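# Pack all drinks upright into a standing canvas bag

## Task

Get every drink resting on the bottom inside the canvas bag, with the bag still upright and its sides raised. Everything must stay in place by itself once the robot lets go, so release the items and pull both grippers away before finishing.

## Robot and tools

ROBOT. Two arms, left_arm and right_arm, each with six revolute joints and a parallel two-finger gripper. Scene frame: origin on the tabletop midway between the arms, +x pointing out across the table, +z up, left_arm on the +y side. Base of left_arm sits at (-0.038, +0.352, 0) m, yawed slightly (quat_wxyz +0.995, 0, 0, +0.095); right_arm base at (-0.049, -0.343, 0) m (quat_wxyz +1.000, 0, 0, +0.007). The names left and right refer to the arms, not to image sides.

GRIPPER. The fingers extend along the gripper's +z axis and close along its y axis. The reported hand point lies between the finger pads, a little under 1 cm behind the tips.

TOOL execute_actions. Argument actions is a list holding zero or one item. An empty list only returns the current state. An action item is {"rows": [...], "steps": n}: rows holds 1 to 15 rows, steps is 1 to 15 (default 15), each step lasting 1/30 s. Row k is applied on step k; if rows run out, the final row repeats. A wait item is {"steps": n} with no rows, n up to 300; it sends nothing new and returns after that many steps since the previous result. Optional pictures (true/false) controls whether camera images come back; by default they do. A refused call moves nothing.

ROW LAYOUT. Every row is one flat list of exactly 14 numbers covering both arms, even when one arm stays still: left_arm waist, shoulder, elbow, wrist pitch, wrist yaw, wrist roll, opening; then the same seven for right_arm. The six joint values are absolute target angles in radians in each arm's own joint space (the same values printed under Joint positions), not offsets. Stated ranges per arm: waist -2.618 to 3.054, shoulder 0.000 to 3.142, elbow 0.000 to 3.142, wrist pitch -1.571 to 1.571, wrist yaw -1.571 to 1.571, wrist roll -2.094 to 2.094. True limits may differ by up to 0.036 rad either way. A call is rejected if a target exceeds a range end by more than 0.036 rad and is also farther out than the joint's last reported angle. Targets beyond the real end get clipped there, and the result then may say "joint sent to its limit" (possibly referring to an earlier, still-running action); absence of that line does not prove more room exists. Opening is an absolute value from -1 (closed) to +1 (fully open, pads 0.087 m apart).

MOTION RULES. Joint speed is capped: each step the commanded angle may lead the measured one by at most 0.202 rad (waist), 0.258 (shoulder), 0.238 (elbow), 0.573 (wrist pitch), 0.522 (wrist yaw and roll). If a step's targets would put the hand over 70 mm from where it is now, all joints are scaled back toward current angles, so large moves need several actions or intermediate rows. Friction may leave a joint up to about 0.031 rad short, and tiny changes below that may not move it. Between calls the arms keep heading to the last row sent until they settle or a step is HELD; after that only a new action pushes further. Fingers already in motion finish moving.

GRASPING. grip_measured reports finger opening on the same -1..1 scale. Away from the extremes, fingers go to the reading you command, so to hold something command less than grip_measured: about 0.02 lower for a firm grip, less of a gap for a gentler one. Pad force tops out near 20 N (some grippers weaker); closing quickly can squeeze harder and even spring the fingers open. Each gripper's reading carries its own fixed error of up to about 1 mm.

RESULT LINES. The state line gives, per arm (left_arm: ... | right_arm: ...), end_effector_position in metres and end_effector_quat_wxyz, both in the shared scene frame; the printed position can be off, more so at long reach. Joint positions and Joint velocities list per arm the six joints (rad, rad/s) then the pad gap (m, m/s). "joint command not followed" means a clearance check altered or blocked some joint targets while the rest of the row still ran. HELD flags steps where your row, wholly or partly, was not sent. MOTOR HOT appears from 75 °C. OVER-TEMPERATURE FAULT marks a stop: at 90 °C the hot arm halts for 10 s (that threshold then disarms for 5 minutes, after which 90 °C or more halts it again); at 100 °C that arm goes limp and drops whatever it holds until it cools. Carrying loads, even while idle, builds heat, so avoid long holds.

CAMERAS. cam_head_left, cam_head_right, cam_high, cam_low, cam_left_wrist, cam_right_wrist, each 504x504, returned in that order. Wrist camera frame: +z forward, +x image right, +y image down.

TOOL zoom_image. Arguments camera (one of the six names) and region [x0, y0, x1, y1] in pixels of that camera's most recent image, top-left is (0, 0), at most 504 by 504. Gives a sharper close-up; moves nothing.

TOOL read_manual. Optional section, only "licences"; returns URDF licence text; moves nothing.

TOOL finished_scene. Argument scene = the current scene's number. Replying without any tool call ends all remaining work.

CAUTIONS. Never push or knock a rigid item off the table; that is an outright failure (cloth, paper and film are exempt). Keep the arms from striking or pressing on each other. Avoid dropping, slipping, slamming and shoving objects hard; move smoothly. Expect occasional brief tugs on held items or nudges to loose ones. Before finishing, open the grippers, confirm the drinks sit on the bag floor with the bag upright, and lift the arms away.

Each tool is called after "Call:" as name(argument=value, ...) on one line, values as JSON.

## Session

Call:
execute_actions(actions=[])

Scene clock: 0.00 s of 5400.00 s.
left_arm: end_effector_position=(+0.1684, +0.1504, +0.2334) grip_measured=+0.989 end_effector_quat_wxyz=(+0.044, +0.924, +0.289, +0.248) | right_arm: end_effector_position=(+0.1195, -0.1235, +0.1227) grip_measured=+0.984 end_effector_quat_wxyz=(+0.133, -0.500, +0.856, -0.003)
Joint positions: left_arm=[-1.39   1.491  1.513 -1.458 -0.492  1.369  0.087] | right_arm=[ 0.99   1.517  1.262 -1.08   0.127 -0.067  0.087]
Joint velocities: left_arm=[-0.007 -0.022 -0.017  0.095 -0.007 -0.081 -0.001] | right_arm=[-0.002 -0.007 -0.002 -0.037  0.066  0.051 -0.001]
Motor temperatures (°C, as the motors report them): left_arm=[21 21 20 19 21 19] | right_arm=[19 20 21 20 22 19]

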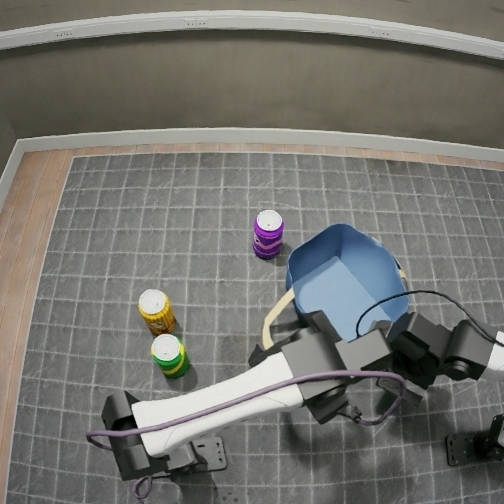

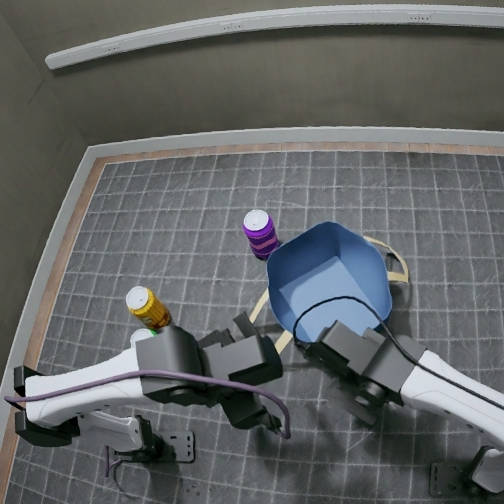

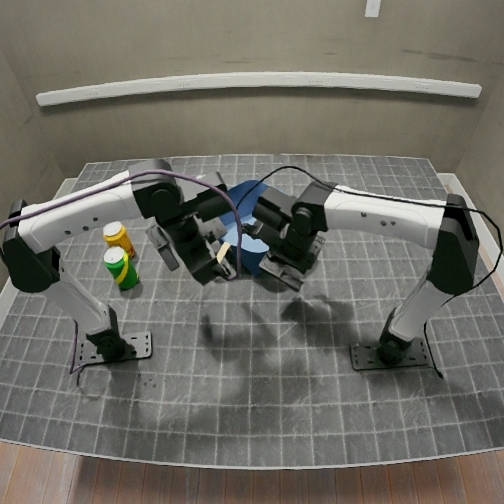

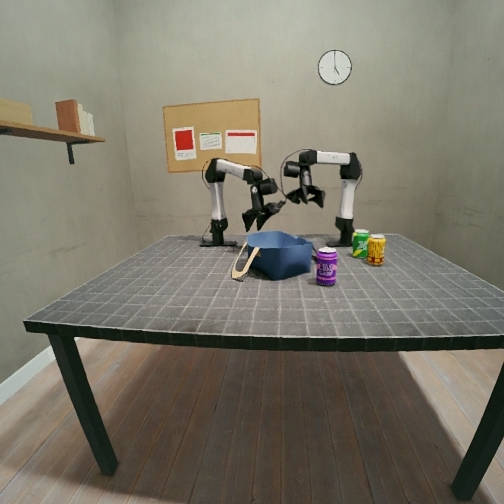

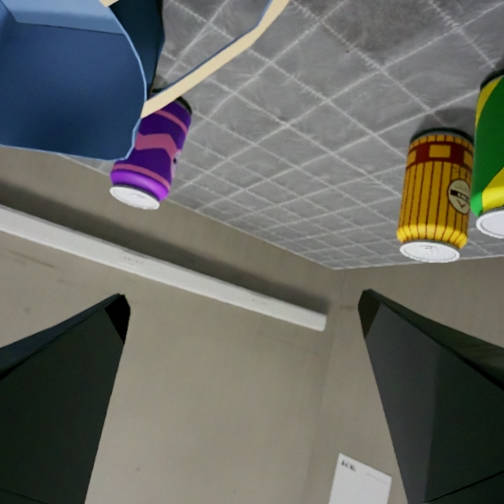

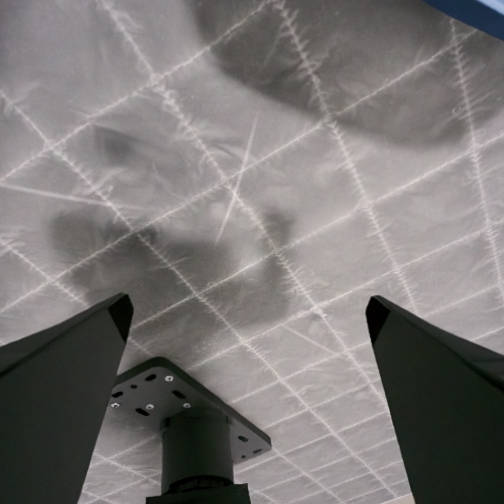

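Call:
zoom_image(camera="cam_head_left", region=[90, 190, 420, 504])

Call:
zoom_image(camera="cam_low", region=[190, 200, 410, 310])

Region (90, 190, 420, 504) of cam_head_left's 504x504 image, scaled by 1.527, with more detail than that image has; it fills the top 480 rows of this view, and the rest is white.

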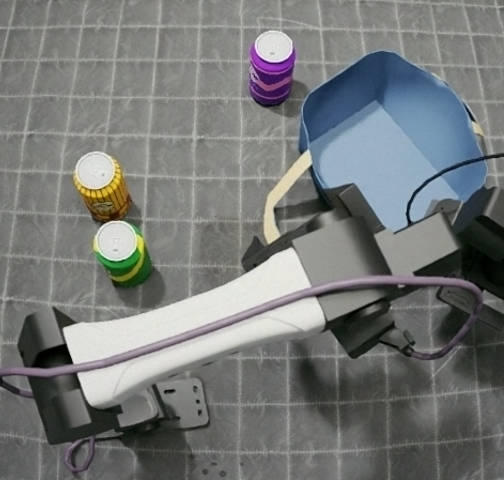

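Region (190, 200, 410, 310) of cam_low's 504x504 image, scaled by 2.291, with more detail than that image has.

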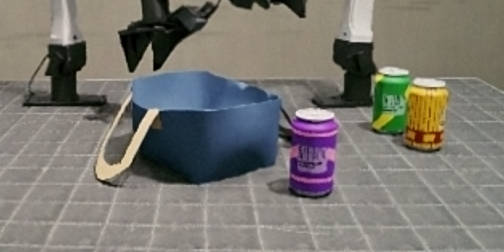

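Call:
zoom_image(camera="cam_left_wrist", region=[364, 60, 504, 280])

Call:
zoom_image(camera="cam_left_wrist", region=[60, 60, 240, 240])

Region (364, 60, 504, 280) of cam_left_wrist's 504x504 image, scaled by 2.291, with more detail than that image has; it fills the left 321 columns of this view, and the rest is white.

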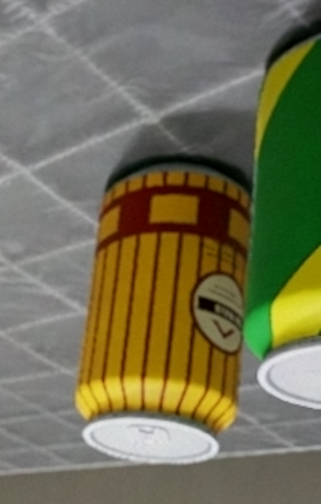

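Region (60, 60, 240, 240) of cam_left_wrist's 504x504 image, scaled by 2.800, with more detail than that image has.

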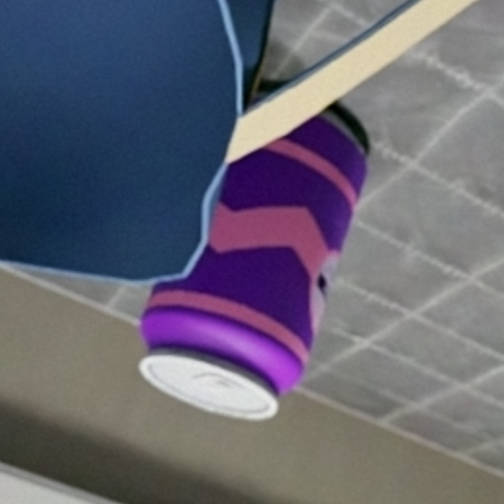

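Call:
execute_actions(actions=[{"rows": [[-0.122, 0.835, 1.032, -0.982, 0, 0, 1, 0.1, 1.1, 1.1, -1.08, 0, 0, 1]], "steps": 15}], pictures=false)

Scene clock: 120.50 s of 5400.00 s.
left_arm: end_effector_position=(+0.1754, +0.3361, +0.2148) grip_measured=+0.989 end_effector_quat_wxyz=(+0.382, +0.116, +0.917, +0.015) | right_arm: end_effector_position=(+0.1770, -0.3190, +0.1735) grip_measured=+0.984 end_effector_quat_wxyz=(+0.252, -0.059, +0.966, +0.005)
Joint positions: left_arm=[-0.312  0.825  1.049 -1.01  -0.025  0.141  0.087] | right_arm=[ 0.105  1.091  1.107 -1.077  0.019 -0.006  0.087]
Joint velocities: left_arm=[ 2.147 -0.002  0.002  0.125  0.095 -0.886 -0.001] | right_arm=[-0.051 -0.012  0.007  0.037  0.007  0.022  0.   ]
Motor temperatures (°C, as the motors report them): left_arm=[21 25 27 20 21 19] | right_arm=[19 25 26 22 22 19]
Steps of this call (steps 1 to 90: nothing new was sent; then 117.00 s passed at rest; steps 91 to 105: all 15 steps of this action). Readings (joint positions):
91: left_arm=[-1.361 1.456 1.468 -1.385 -0.420 1.298] | right_arm=[0.968 1.489 1.233 -1.055 0.100 -0.061]
92: left_arm=[-1.298 1.388 1.377 -1.281 -0.327 1.197] | right_arm=[0.915 1.429 1.178 -1.042 0.070 -0.053]
94: left_arm=[-1.143 1.225 1.210 -1.164 -0.210 1.000] | right_arm=[0.763 1.280 1.110 -1.068 0.047 -0.036]
98: left_arm=[-0.835 0.910 1.049 -1.090 -0.093 0.609] | right_arm=[0.456 1.095 1.107 -1.076 0.028 -0.018]
105: the state above

Call:
execute_actions(actions=[])

Scene clock: 127.47 s of 5400.00 s.
left_arm: end_effector_position=(+0.1770, +0.3669, +0.2158) grip_measured=+0.989 end_effector_quat_wxyz=(+0.387, -0.025, +0.922, +0.018) | right_arm: end_effector_position=(+0.1768, -0.3172, +0.1735) grip_measured=+0.984 end_effector_quat_wxyz=(+0.252, -0.060, +0.966, +0.010)
Joint positions: left_arm=[-0.13   0.825  1.049 -1.    -0.009  0.01   0.087] | right_arm=[ 0.105  1.091  1.107 -1.077  0.008 -0.006  0.087]
Joint velocities: left_arm=[-0.007 -0.012  0.007 -0.007 -0.022 -0.037 -0.001] | right_arm=[ 0.002 -0.007 -0.002 -0.022  0.037 -0.066 -0.   ]
Motor temperatures (°C, as the motors report them): left_arm=[21 24 27 22 21 19] | right_arm=[19 24 26 22 22 19]
Steps of this call (steps 1 to 30: the robot went on to your last target; steps 31 to 90: nothing new was sent; then 3.97 s passed at rest). Readings (joint positions):
1: left_arm=[-0.240 0.825 1.049 -1.006 -0.022 0.114] | right_arm=[0.105 1.091 1.107 -1.077 0.017 -0.006]
2: left_arm=[-0.183 0.825 1.049 -1.004 -0.022 0.092] | right_arm=[0.105 1.091 1.107 -1.077 0.016 -0.006]
4: left_arm=[-0.137 0.825 1.049 -1.001 -0.022 0.061] | right_arm=[0.105 1.091 1.107 -1.077 0.013 -0.006]
8: left_arm=[-0.130 0.825 1.049 -1.001 -0.015 0.030] | right_arm=[0.105 1.091 1.107 -1.077 0.010 -0.006]
90: the state above
All arms were judged still, so your last target was given up. Only a new action makes them travel on or press farther. Fingers that are still opening or closing keep moving.

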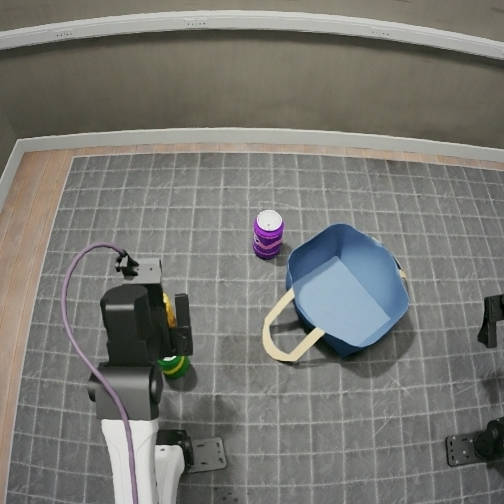

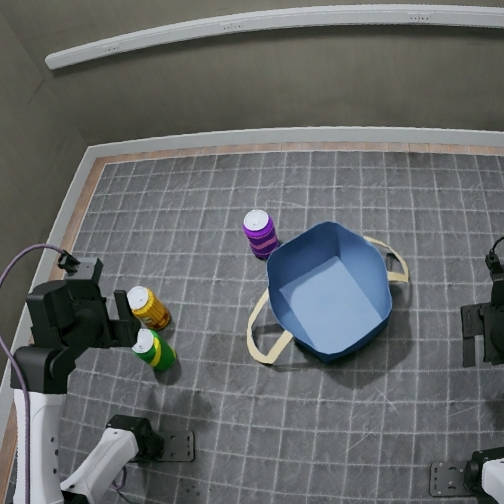

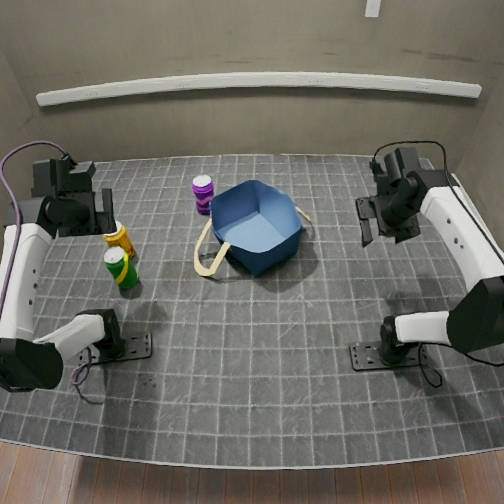

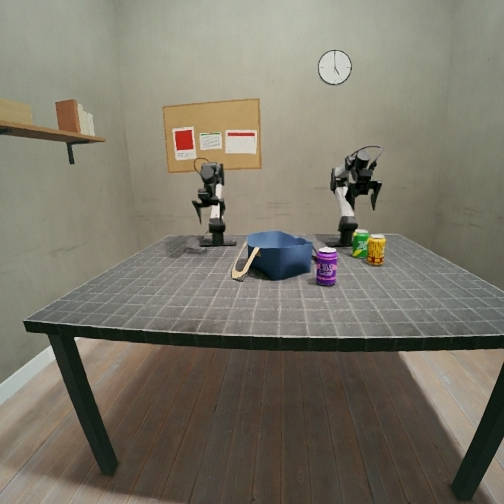

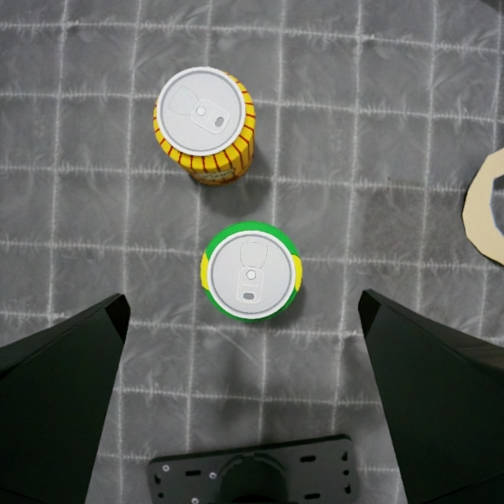

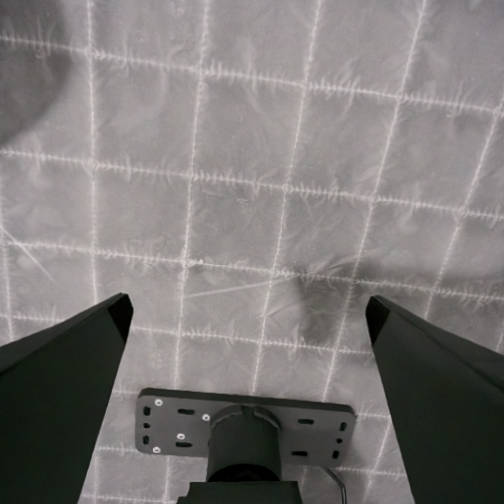

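Call:
zoom_image(camera="cam_left_wrist", region=[100, 50, 400, 350])

Call:
zoom_image(camera="cam_head_right", region=[220, 190, 430, 400])

Call:
zoom_image(camera="cam_head_left", region=[230, 190, 440, 400])

Region (100, 50, 400, 350) of cam_left_wrist's 504x504 image, scaled by 1.680, with more detail than that image has.

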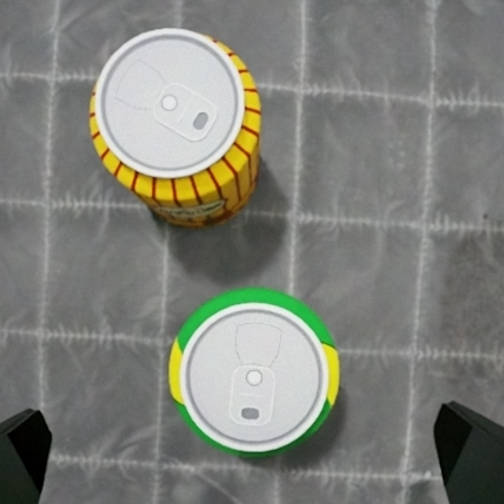

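Region (220, 190, 430, 400) of cam_head_right's 504x504 image, scaled by 2.400, with more detail than that image has.

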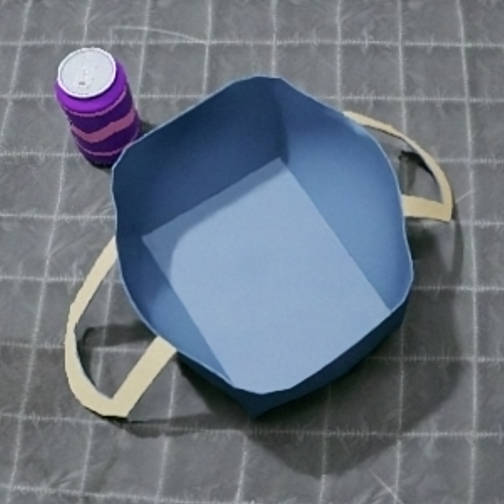

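Region (230, 190, 440, 400) of cam_head_left's 504x504 image, scaled by 2.400, with more detail than that image has.

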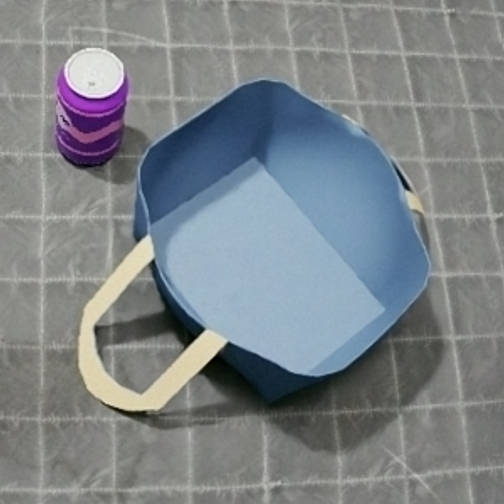

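Call:
zoom_image(camera="cam_low", region=[270, 225, 350, 295])

Call:
zoom_image(camera="cam_high", region=[170, 160, 330, 290])

Region (270, 225, 350, 295) of cam_low's 504x504 image, scaled by 6.300, with more detail than that image has; it fills the top 441 rows of this view, and the rest is white.

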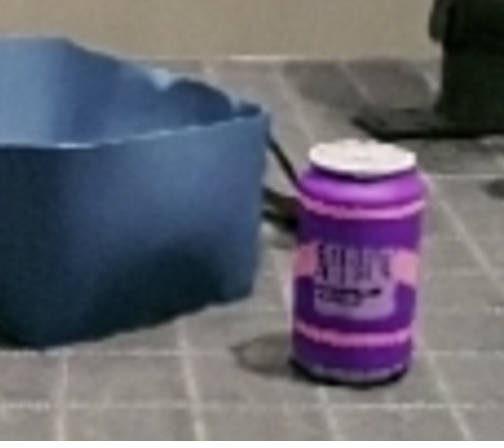

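Region (170, 160, 330, 290) of cam_high's 504x504 image, scaled by 3.150, with more detail than that image has; it fills the top 410 rows of this view, and the rest is white.

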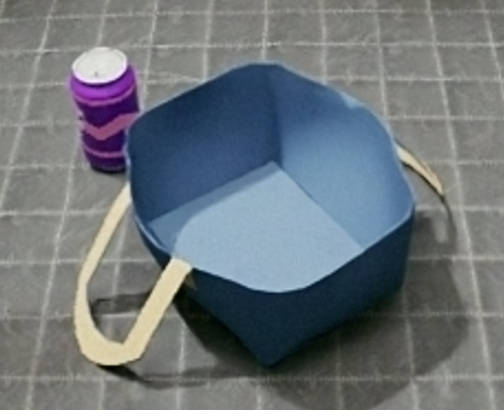

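Call:
zoom_image(camera="cam_head_right", region=[120, 200, 320, 400])

Region (120, 200, 320, 400) of cam_head_right's 504x504 image, scaled by 2.520, with more detail than that image has.

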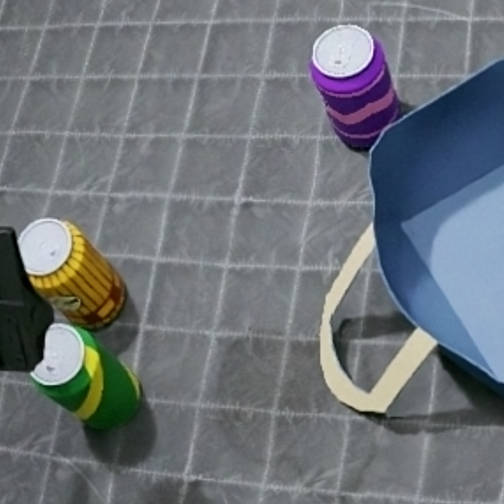

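Call:
execute_actions(actions=[{"rows": [[-0.125,0.832,1.024,-0.978,0,0,1,0.1,1.1,1.1,-1.08,0,0,1],[-0.125,0.823,1.002,-0.966,0,0,1,0.1,1.1,1.1,-1.08,0,0,1],[-0.125,0.81,0.969,-0.947,0,0,1,0.1,1.1,1.1,-1.08,0,0,1],[-0.125,0.795,0.926,-0.922,0,0,1,0.1,1.1,1.1,-1.08,0,0,1],[-0.125,0.777,0.877,-0.891,0,0,1,0.1,1.1,1.1,-1.08,0,0,1],[-0.125,0.76,0.823,-0.856,0,0,1,0.1,1.1,1.1,-1.08,0,0,1],[-0.125,0.743,0.766,-0.818,0,0,1,0.1,1.1,1.1,-1.08,0,0,1],[-0.125,0.728,0.71,-0.778,0,0,1,0.1,1.1,1.1,-1.08,0,0,1],[-0.125,0.715,0.655,-0.737,0,0,1,0.1,1.1,1.1,-1.08,0,0,1],[-0.125,0.704,0.605,-0.697,0,0,1,0.1,1.1,1.1,-1.08,0,0,1],[-0.125,0.696,0.559,-0.66,0,0,1,0.1,1.1,1.1,-1.08,0,0,1],[-0.125,0.69,0.521,-0.627,0,0,1,0.1,1.1,1.1,-1.08,0,0,1],[-0.125,0.686,0.492,-0.601,0,0,1,0.1,1.1,1.1,-1.08,0,0,1],[-0.125,0.683,0.473,-0.585,0,0,1,0.1,1.1,1.1,-1.08,0,0,1],[-0.125,0.683,0.467,-0.579,0,0,1,0.1,1.1,1.1,-1.08,0,0,1]], "steps": 15}], pictures=false)

Call:
execute_actions(actions=[{"steps": 12}])

Scene clock: 247.97 s of 5400.00 s.
left_arm: end_effector_position=(+0.1523, +0.3654, +0.0701) grip_measured=+0.989 end_effector_quat_wxyz=(+0.320, -0.026, +0.947, +0.016) | right_arm: end_effector_position=(+0.1768, -0.3172, +0.1735) grip_measured=+0.984 end_effector_quat_wxyz=(+0.252, -0.060, +0.966, +0.010)
Joint positions: left_arm=[-0.13   0.711  0.502 -0.709 -0.009  0.01   0.087] | right_arm=[ 0.105  1.091  1.107 -1.077  0.008 -0.006  0.087]
Joint velocities: left_arm=[ 0.007 -0.042 -0.647  0.491 -0.022 -0.007 -0.001] | right_arm=[-0.002 -0.012 -0.002  0.066 -0.007  0.007 -0.   ]
Motor temperatures (°C, as the motors report them): left_arm=[21 22 28 30 21 19] | right_arm=[19 22 27 24 22 19]
Steps of this call (steps 1 to 90: nothing new was sent; then 117.00 s passed at rest; steps 91 to 105: all 15 steps of this action). Readings (joint positions):
91: left_arm=[-0.130 0.825 1.049 -1.000 -0.009 0.010] | right_arm=[0.105 1.091 1.107 -1.077 0.008 -0.006]
92: left_arm=[-0.130 0.825 1.045 -0.995 -0.009 0.010] | right_arm=[0.105 1.091 1.107 -1.077 0.008 -0.006]
94: left_arm=[-0.130 0.821 1.012 -0.969 -0.009 0.010] | right_arm=[0.105 1.091 1.107 -1.077 0.008 -0.006]
98: left_arm=[-0.130 0.771 0.828 -0.885 -0.009 0.010] | right_arm=[0.105 1.091 1.107 -1.077 0.008 -0.006]
105: the state above

Scene clock: 248.37 s of 5400.00 s.
left_arm: end_effector_position=(+0.1700, +0.3665, +0.0753) grip_measured=+0.989 end_effector_quat_wxyz=(+0.361, -0.026, +0.932, +0.017) | right_arm: end_effector_position=(+0.1768, -0.3172, +0.1735) grip_measured=+0.984 end_effector_quat_wxyz=(+0.252, -0.060, +0.966, +0.010)
Joint positions: left_arm=[-0.13   0.702  0.476 -0.605 -0.009  0.01   0.087] | right_arm=[ 0.105  1.091  1.107 -1.077  0.008 -0.006  0.087]
Joint velocities: left_arm=[-0.012 -0.012  0.002  0.037  0.037 -0.007 -0.001] | right_arm=[ 0.007 -0.012 -0.022  0.007 -0.051 -0.007 -0.001]
Motor temperatures (°C, as the motors report them): left_arm=[21 22 28 30 21 19] | right_arm=[19 22 27 24 22 19]
Steps of this call (steps 1 to 12: the robot went on to your last target). Readings (joint positions):
1: left_arm=[-0.130 0.709 0.485 -0.695 -0.009 0.010] | right_arm=[0.105 1.091 1.107 -1.077 0.008 -0.006]
2: left_arm=[-0.130 0.709 0.478 -0.682 -0.009 0.010] | right_arm=[0.105 1.091 1.107 -1.077 0.008 -0.006]
4: left_arm=[-0.130 0.707 0.476 -0.655 -0.009 0.010] | right_arm=[0.105 1.091 1.107 -1.077 0.008 -0.006]
8: left_arm=[-0.130 0.702 0.476 -0.618 -0.009 0.010] | right_arm=[0.105 1.091 1.107 -1.077 0.008 -0.006]
12: the state above

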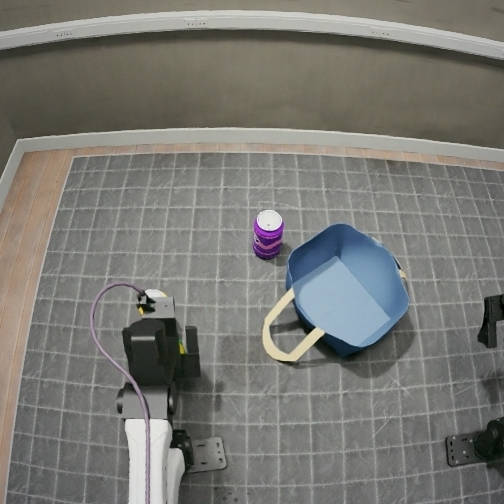

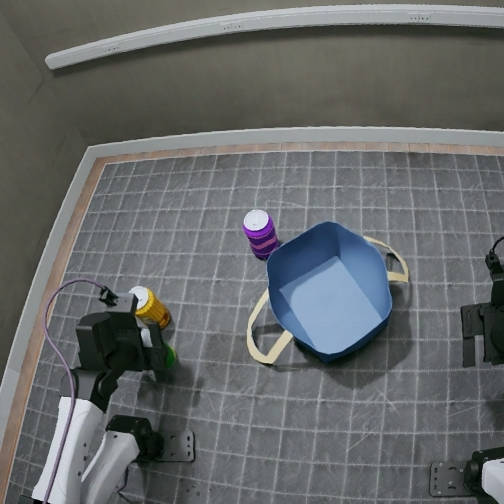

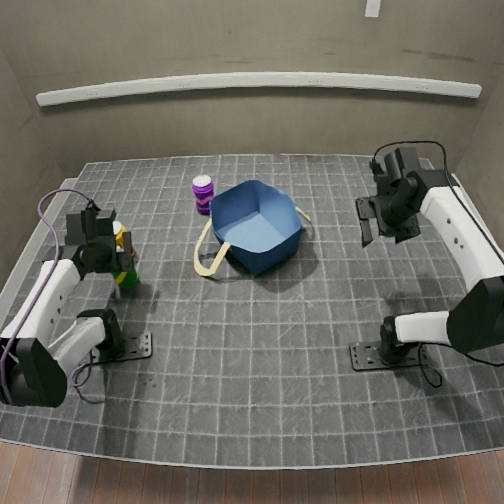

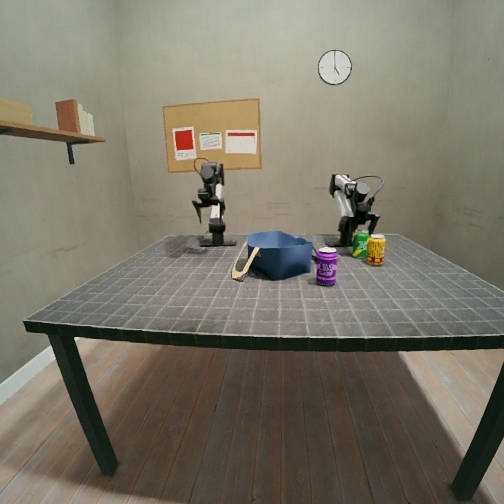

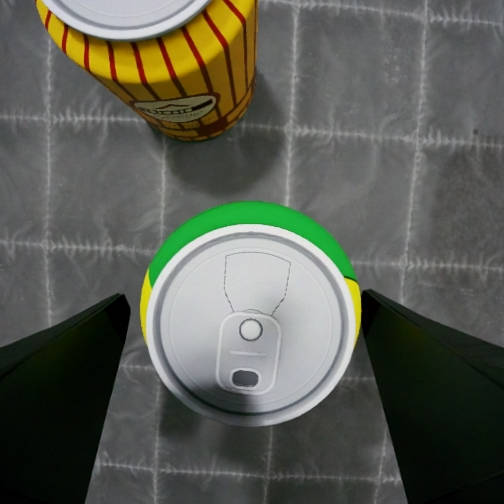

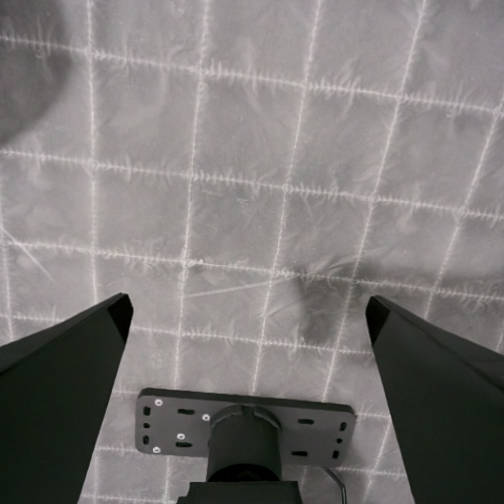

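Call:
execute_actions(actions=[{"rows": [[-0.125,0.7,0.476,-0.54,0,0,0.95,0.1,1.1,1.1,-1.08,0,0,1],[-0.125,0.7,0.476,-0.53,0,0,0.88,0.1,1.1,1.1,-1.08,0,0,1],[-0.125,0.7,0.476,-0.53,0,0,0.81,0.1,1.1,1.1,-1.08,0,0,1],[-0.125,0.7,0.476,-0.54,0,0,0.75,0.1,1.1,1.1,-1.08,0,0,1],[-0.125,0.7,0.476,-0.55,0,0,0.7,0.1,1.1,1.1,-1.08,0,0,1],[-0.125,0.7,0.476,-0.555,0,0,0.66,0.1,1.1,1.1,-1.08,0,0,1],[-0.125,0.7,0.476,-0.555,0,0,0.62,0.1,1.1,1.1,-1.08,0,0,1],[-0.125,0.7,0.476,-0.555,0,0,0.59,0.1,1.1,1.1,-1.08,0,0,1],[-0.125,0.7,0.476,-0.555,0,0,0.56,0.1,1.1,1.1,-1.08,0,0,1],[-0.125,0.7,0.476,-0.555,0,0,0.54,0.1,1.1,1.1,-1.08,0,0,1],[-0.125,0.7,0.476,-0.555,0,0,0.52,0.1,1.1,1.1,-1.08,0,0,1],[-0.125,0.7,0.476,-0.555,0,0,0.5,0.1,1.1,1.1,-1.08,0,0,1],[-0.125,0.7,0.476,-0.555,0,0,0.485,0.1,1.1,1.1,-1.08,0,0,1],[-0.125,0.7,0.476,-0.555,0,0,0.47,0.1,1.1,1.1,-1.08,0,0,1],[-0.125,0.7,0.476,-0.555,0,0,0.46,0.1,1.1,1.1,-1.08,0,0,1]], "steps": 15}], pictures=false)

Call:
execute_actions(actions=[{"rows": [[-0.125,0.7,0.476,-0.555,0,0,0.46,0.1,1.1,1.1,-1.08,0,0,1]], "steps": 6}], pictures=false)

Call:
execute_actions(actions=[{"rows": [[-0.125,0.7,0.495,-0.58,0,0,0.46,0.1,1.1,1.1,-1.08,0,0,1],[-0.125,0.701,0.508,-0.615,0,0,0.46,0.1,1.1,1.1,-1.08,0,0,1],[-0.126,0.702,0.528,-0.655,0,0,0.46,0.1,1.1,1.1,-1.08,0,0,1],[-0.127,0.704,0.555,-0.695,0,0,0.46,0.1,1.1,1.1,-1.08,0,0,1],[-0.13,0.707,0.587,-0.735,0,0,0.46,0.1,1.1,1.1,-1.08,0,0,1],[-0.134,0.712,0.624,-0.775,0,0,0.46,0.1,1.1,1.1,-1.08,0,0,1],[-0.139,0.718,0.665,-0.815,0,0,0.46,0.1,1.1,1.1,-1.08,0,0,1],[-0.145,0.725,0.708,-0.85,0,0,0.46,0.1,1.1,1.1,-1.08,0,0,1],[-0.152,0.735,0.753,-0.88,0,0,0.46,0.1,1.1,1.1,-1.08,0,0,1],[-0.162,0.746,0.8,-0.908,0,0,0.46,0.1,1.1,1.1,-1.08,0,0,1],[-0.174,0.76,0.846,-0.93,0,0,0.46,0.1,1.1,1.1,-1.08,0,0,1],[-0.188,0.776,0.892,-0.945,0,0,0.46,0.1,1.1,1.1,-1.08,0,0,1],[-0.205,0.794,0.936,-0.955,0,0,0.46,0.1,1.1,1.1,-1.08,0,0,1],[-0.226,0.816,0.977,-0.956,0,0,0.46,0.1,1.1,1.1,-1.08,0,0,1],[-0.25,0.84,1.015,-0.954,0,0,0.46,0.1,1.1,1.1,-1.08,0,0,1]], "steps": 15}], pictures=false)

Call:
execute_actions(actions=[{"rows": [[-0.279,0.868,1.051,-0.95,0,0,0.46,0.1,1.1,1.1,-1.08,0,0,1],[-0.314,0.901,1.087,-0.94,0,0,0.46,0.1,1.1,1.1,-1.08,0,0,1],[-0.355,0.937,1.122,-0.93,0,0,0.46,0.1,1.1,1.1,-1.08,0,0,1],[-0.399,0.977,1.158,-0.92,0,0,0.46,0.1,1.1,1.1,-1.08,0,0,1],[-0.446,1.02,1.194,-0.91,0,0,0.46,0.1,1.1,1.1,-1.08,0,0,1],[-0.496,1.064,1.23,-0.9,0,0,0.46,0.1,1.1,1.1,-1.08,0,0,1],[-0.547,1.111,1.266,-0.89,0,0,0.46,0.1,1.1,1.1,-1.08,0,0,1],[-0.599,1.158,1.302,-0.88,0,0,0.46,0.1,1.1,1.1,-1.08,0,0,1],[-0.65,1.207,1.339,-0.87,0,0,0.46,0.1,1.1,1.1,-1.08,0,0,1],[-0.7,1.255,1.376,-0.86,0,0,0.46,0.1,1.1,1.1,-1.08,0,0,1],[-0.748,1.303,1.413,-0.855,0,0,0.46,0.1,1.1,1.1,-1.08,0,0,1],[-0.793,1.35,1.45,-0.85,0,0,0.46,0.1,1.1,1.1,-1.08,0,0,1],[-0.834,1.395,1.488,-0.85,0,0,0.46,0.1,1.1,1.1,-1.08,0,0,1],[-0.87,1.439,1.526,-0.85,0,0,0.46,0.1,1.1,1.1,-1.08,0,0,1],[-0.9,1.48,1.565,-0.855,0,0,0.46,0.1,1.1,1.1,-1.08,0,0,1]], "steps": 15}], pictures=false)

Call:
execute_actions(actions=[{"rows": [[-0.926,1.522,1.607,-0.858,0,0,0.46,0.1,1.1,1.1,-1.08,0,0,1],[-0.948,1.566,1.654,-0.862,0,0,0.46,0.1,1.1,1.1,-1.08,0,0,1],[-0.969,1.613,1.704,-0.866,0,0,0.46,0.1,1.1,1.1,-1.08,0,0,1],[-0.986,1.662,1.758,-0.87,0,0,0.46,0.1,1.1,1.1,-1.08,0,0,1],[-1.001,1.711,1.813,-0.875,0,0,0.46,0.1,1.1,1.1,-1.08,0,0,1],[-1.015,1.759,1.868,-0.88,0,0,0.46,0.1,1.1,1.1,-1.08,0,0,1],[-1.026,1.807,1.922,-0.885,0,0,0.46,0.1,1.1,1.1,-1.08,0,0,1],[-1.035,1.852,1.974,-0.89,0,0,0.46,0.1,1.1,1.1,-1.08,0,0,1],[-1.043,1.894,2.023,-0.895,0,0,0.46,0.1,1.1,1.1,-1.08,0,0,1],[-1.049,1.932,2.068,-0.9,0,0,0.46,0.1,1.1,1.1,-1.08,0,0,1],[-1.053,1.965,2.107,-0.903,0,0,0.46,0.1,1.1,1.1,-1.08,0,0,1],[-1.056,1.992,2.139,-0.906,0,0,0.46,0.1,1.1,1.1,-1.08,0,0,1],[-1.058,2.012,2.164,-0.908,0,0,0.46,0.1,1.1,1.1,-1.08,0,0,1],[-1.06,2.025,2.18,-0.91,0,0,0.46,0.1,1.1,1.1,-1.08,0,0,1],[-1.06,2.03,2.185,-0.91,0,0,0.46,0.1,1.1,1.1,-1.08,0,0,1]], "steps": 15}], pictures=false)

Call:
execute_actions(actions=[{"steps": 10}])

Scene clock: 368.87 s of 5400.00 s.
left_arm: end_effector_position=(+0.1775, +0.3653, +0.0803) grip_measured=+0.480 end_effector_quat_wxyz=(+0.378, -0.025, +0.925, +0.013) | right_arm: end_effector_position=(+0.1768, -0.3172, +0.1735) grip_measured=+0.984 end_effector_quat_wxyz=(+0.252, -0.060, +0.966, +0.010)
Joint positions: left_arm=[-0.13   0.702  0.476 -0.569 -0.     0.007  0.065] | right_arm=[ 0.105  1.091  1.107 -1.077  0.008 -0.006  0.087]
Joint velocities: left_arm=[-0.002 -0.002  0.002 -0.022 -0.037 -0.037 -0.   ] | right_arm=[ 0.002  0.012 -0.012 -0.081  0.022  0.037 -0.   ]
Motor temperatures (°C, as the motors report them): left_arm=[21 22 32 33 21 19] | right_arm=[19 21 28 25 22 19]
Steps of this call (steps 1 to 30: the robot went on to your last target; steps 31 to 90: nothing new was sent; then 117.00 s passed at rest; steps 91 to 105: all 15 steps of this action). Readings (joint positions):
91: left_arm=[-0.130 0.702 0.476 -0.594 -0.009 0.010] | right_arm=[0.105 1.091 1.107 -1.077 0.008 -0.006]
92: left_arm=[-0.130 0.702 0.476 -0.587 -0.009 0.010] | right_arm=[0.105 1.091 1.107 -1.077 0.008 -0.006]
94: left_arm=[-0.130 0.702 0.476 -0.572 -0.009 0.010] | right_arm=[0.105 1.091 1.107 -1.077 0.008 -0.006]
98: left_arm=[-0.130 0.702 0.476 -0.569 -0.008 0.010] | right_arm=[0.105 1.091 1.107 -1.077 0.008 -0.006]
105: the state above

Scene clock: 369.07 s of 5400.00 s.
left_arm: end_effector_position=(+0.1775, +0.3653, +0.0803) grip_measured=+0.480 end_effector_quat_wxyz=(+0.378, -0.025, +0.925, +0.013) | right_arm: end_effector_position=(+0.1768, -0.3172, +0.1735) grip_measured=+0.984 end_effector_quat_wxyz=(+0.252, -0.060, +0.966, +0.010)
Joint positions: left_arm=[-0.13   0.702  0.476 -0.569 -0.     0.007  0.065] | right_arm=[ 0.105  1.091  1.107 -1.077  0.008 -0.006  0.087]
Joint velocities: left_arm=[-0.012 -0.007  0.002 -0.022  0.051  0.037 -0.   ] | right_arm=[ 0.007  0.002  0.007  0.081 -0.022  0.037 -0.001]
Motor temperatures (°C, as the motors report them): left_arm=[21 22 32 33 21 19] | right_arm=[19 21 28 25 22 19]
Steps of this call (steps 1 to 6: all 6 steps of this action). Readings (joint positions):
1: left_arm=[-0.130 0.702 0.476 -0.569 -0.000 0.007] | right_arm=[0.105 1.091 1.107 -1.077 0.008 -0.006]
2: left_arm=[-0.130 0.702 0.476 -0.569 -0.000 0.007] | right_arm=[0.105 1.091 1.107 -1.077 0.008 -0.006]
4: left_arm=[-0.130 0.702 0.476 -0.569 -0.000 0.007] | right_arm=[0.105 1.091 1.107 -1.077 0.008 -0.006]
6: the state above

Scene clock: 369.57 s of 5400.00 s.
left_arm: end_effector_position=(+0.1731, +0.3490, +0.1803) grip_measured=+0.480 end_effector_quat_wxyz=(+0.370, +0.010, +0.929, -0.001) | right_arm: end_effector_position=(+0.1768, -0.3172, +0.1735) grip_measured=+0.984 end_effector_quat_wxyz=(+0.252, -0.060, +0.966, +0.010)
Joint positions: left_arm=[-0.207  0.788  0.911 -0.936 -0.002  0.007  0.065] | right_arm=[ 0.105  1.091  1.107 -1.077  0.008 -0.006  0.087]
Joint velocities: left_arm=[-0.579  0.545  1.306 -0.344 -0.095  0.022  0.001] | right_arm=[-0.012 -0.007  0.002 -0.037 -0.051  0.007 -0.   ]
Motor temperatures (°C, as the motors report them): left_arm=[21 22 32 33 21 19] | right_arm=[19 21 28 25 22 19]
Steps of this call (steps 1 to 15: all 15 steps of this action). Readings (joint positions):
1: left_arm=[-0.130 0.702 0.476 -0.569 -0.000 0.007] | right_arm=[0.105 1.091 1.107 -1.077 0.008 -0.006]
2: left_arm=[-0.130 0.702 0.477 -0.571 -0.000 0.007] | right_arm=[0.105 1.091 1.107 -1.077 0.008 -0.006]
4: left_arm=[-0.130 0.702 0.491 -0.605 -0.000 0.007] | right_arm=[0.105 1.091 1.107 -1.077 0.008 -0.006]
8: left_arm=[-0.131 0.707 0.587 -0.758 -0.000 0.007] | right_arm=[0.105 1.091 1.107 -1.077 0.008 -0.006]
15: the state above

Scene clock: 370.07 s of 5400.00 s.
left_arm: end_effector_position=(+0.2436, +0.1432, +0.2315) grip_measured=+0.480 end_effector_quat_wxyz=(+0.332, +0.296, +0.889, -0.106) | right_arm: end_effector_position=(+0.1768, -0.3172, +0.1735) grip_measured=+0.984 end_effector_quat_wxyz=(+0.252, -0.060, +0.966, +0.010)
Joint positions: left_arm=[-0.833  1.409  1.465 -0.915 -0.008  0.004  0.065] | right_arm=[ 0.105  1.091  1.107 -1.077  0.008 -0.006  0.087]
Joint velocities: left_arm=[-1.072  1.326  1.096  0.066  0.051 -0.022 -0.001] | right_arm=[ 0.002  0.007  0.007  0.022  0.007 -0.051 -0.   ]
Motor temperatures (°C, as the motors report them): left_arm=[21 22 32 33 21 19] | right_arm=[19 21 28 25 22 19]
Steps of this call (steps 1 to 15: all 15 steps of this action). Readings (joint positions):
1: left_arm=[-0.229 0.809 0.954 -0.944 -0.003 0.007] | right_arm=[0.105 1.091 1.107 -1.077 0.008 -0.006]
2: left_arm=[-0.256 0.832 0.994 -0.948 -0.004 0.007] | right_arm=[0.105 1.091 1.107 -1.077 0.008 -0.006]
4: left_arm=[-0.324 0.893 1.070 -0.952 -0.008 0.006] | right_arm=[0.105 1.091 1.107 -1.077 0.008 -0.006]
8: left_arm=[-0.505 1.062 1.212 -0.948 -0.012 0.005] | right_arm=[0.105 1.091 1.107 -1.077 0.008 -0.006]
15: the state above

Scene clock: 370.57 s of 5400.00 s.
left_arm: end_effector_position=(+0.2953, -0.0377, +0.2231) grip_measured=+0.480 end_effector_quat_wxyz=(+0.332, +0.391, +0.845, -0.152) | right_arm: end_effector_position=(+0.1768, -0.3172, +0.1735) grip_measured=+0.984 end_effector_quat_wxyz=(+0.252, -0.060, +0.966, +0.010)
Joint positions: left_arm=[-1.055  2.023  2.121 -0.921 -0.001  0.004  0.065] | right_arm=[ 0.105  1.091  1.107 -1.077  0.008 -0.006  0.087]
Joint velocities: left_arm=[-0.042  0.505  0.408  0.037 -0.022 -0.022 -0.   ] | right_arm=[ 0.002 -0.002  0.007 -0.007 -0.081  0.022  0.   ]
Motor temperatures (°C, as the motors report them): left_arm=[21 22 32 33 21 19] | right_arm=[19 21 28 25 22 19]
Steps of this call (steps 1 to 15: all 15 steps of this action). Readings (joint positions):
1: left_arm=[-0.869 1.454 1.502 -0.912 -0.007 0.004] | right_arm=[0.105 1.091 1.107 -1.077 0.008 -0.006]
2: left_arm=[-0.899 1.499 1.542 -0.912 -0.005 0.004] | right_arm=[0.105 1.091 1.107 -1.077 0.008 -0.006]
4: left_arm=[-0.949 1.589 1.633 -0.916 -0.003 0.004] | right_arm=[0.105 1.091 1.107 -1.077 0.008 -0.006]
8: left_arm=[-1.013 1.776 1.849 -0.921 -0.002 0.004] | right_arm=[0.105 1.091 1.107 -1.077 0.008 -0.006]
15: the state above

Scene clock: 370.90 s of 5400.00 s.
left_arm: end_effector_position=(+0.2959, -0.0393, +0.2152) grip_measured=+0.480 end_effector_quat_wxyz=(+0.321, +0.394, +0.849, -0.147) | right_arm: end_effector_position=(+0.1768, -0.3172, +0.1735) grip_measured=+0.984 end_effector_quat_wxyz=(+0.252, -0.060, +0.966, +0.010)
Joint positions: left_arm=[-1.056  2.051  2.143 -0.941 -0.001  0.004  0.065] | right_arm=[ 0.105  1.091  1.107 -1.077  0.008 -0.006  0.087]
Joint velocities: left_arm=[-0.012 -0.012  0.037 -0.081  0.051 -0.007 -0.001] | right_arm=[-0.012  0.002  0.002 -0.007  0.022 -0.007 -0.001]
Motor temperatures (°C, as the motors report them): left_arm=[21 22 32 33 21 19] | right_arm=[19 21 28 25 22 19]
Steps of this call (steps 1 to 10: the robot went on to your last target). Readings (joint positions):
1: left_arm=[-1.056 2.037 2.130 -0.921 -0.001 0.004] | right_arm=[0.105 1.091 1.107 -1.077 0.008 -0.006]
2: left_arm=[-1.056 2.045 2.134 -0.922 -0.001 0.004] | right_arm=[0.105 1.091 1.107 -1.077 0.008 -0.006]
4: left_arm=[-1.056 2.051 2.134 -0.931 -0.001 0.004] | right_arm=[0.105 1.091 1.107 -1.077 0.008 -0.006]
8: left_arm=[-1.056 2.051 2.140 -0.941 -0.001 0.004] | right_arm=[0.105 1.091 1.107 -1.077 0.008 -0.006]
10: the state above

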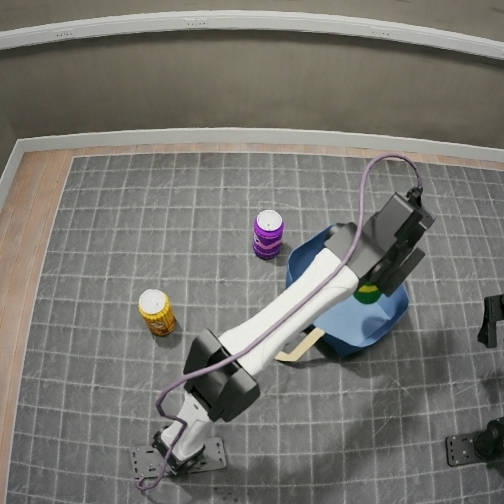

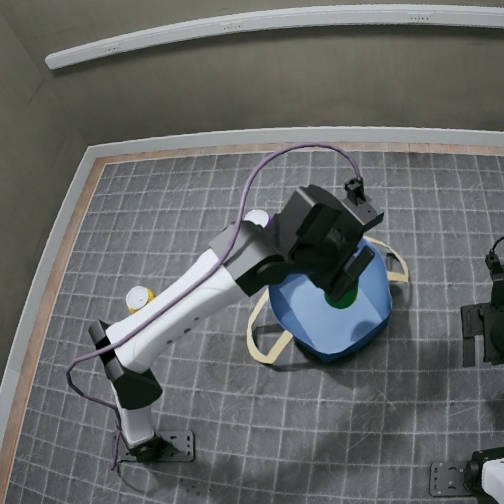

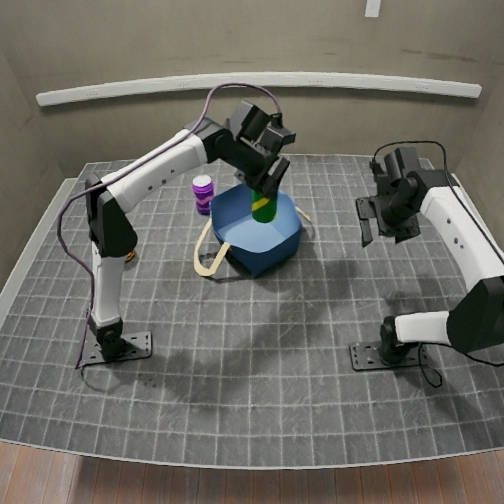

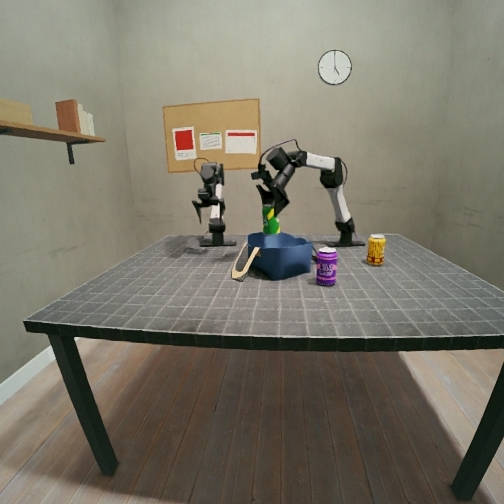

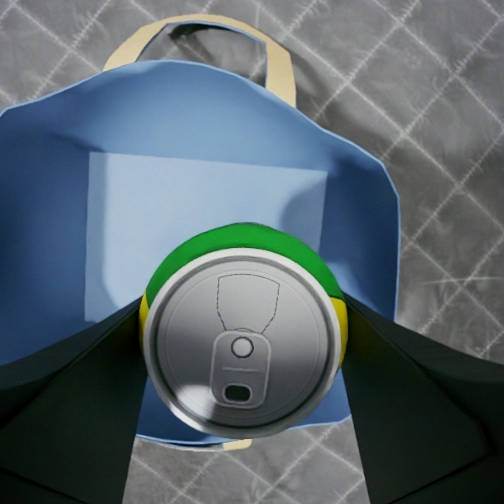

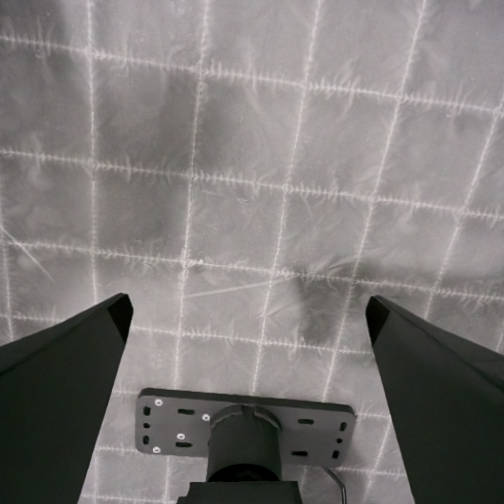

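Call:
zoom_image(camera="cam_left_wrist", region=[264, 0, 504, 240])

Region (264, 0, 504, 240) of cam_left_wrist's 504x504 image, scaled by 2.100, with more detail than that image has.

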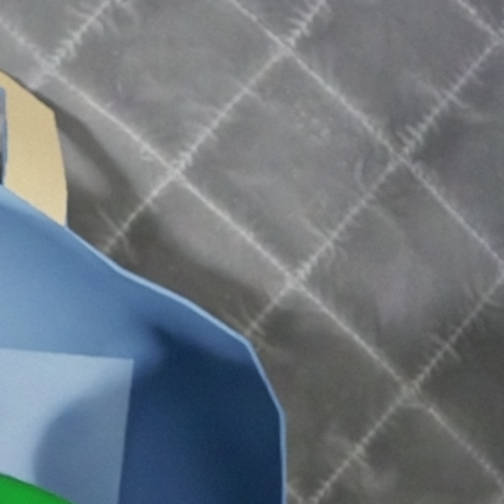

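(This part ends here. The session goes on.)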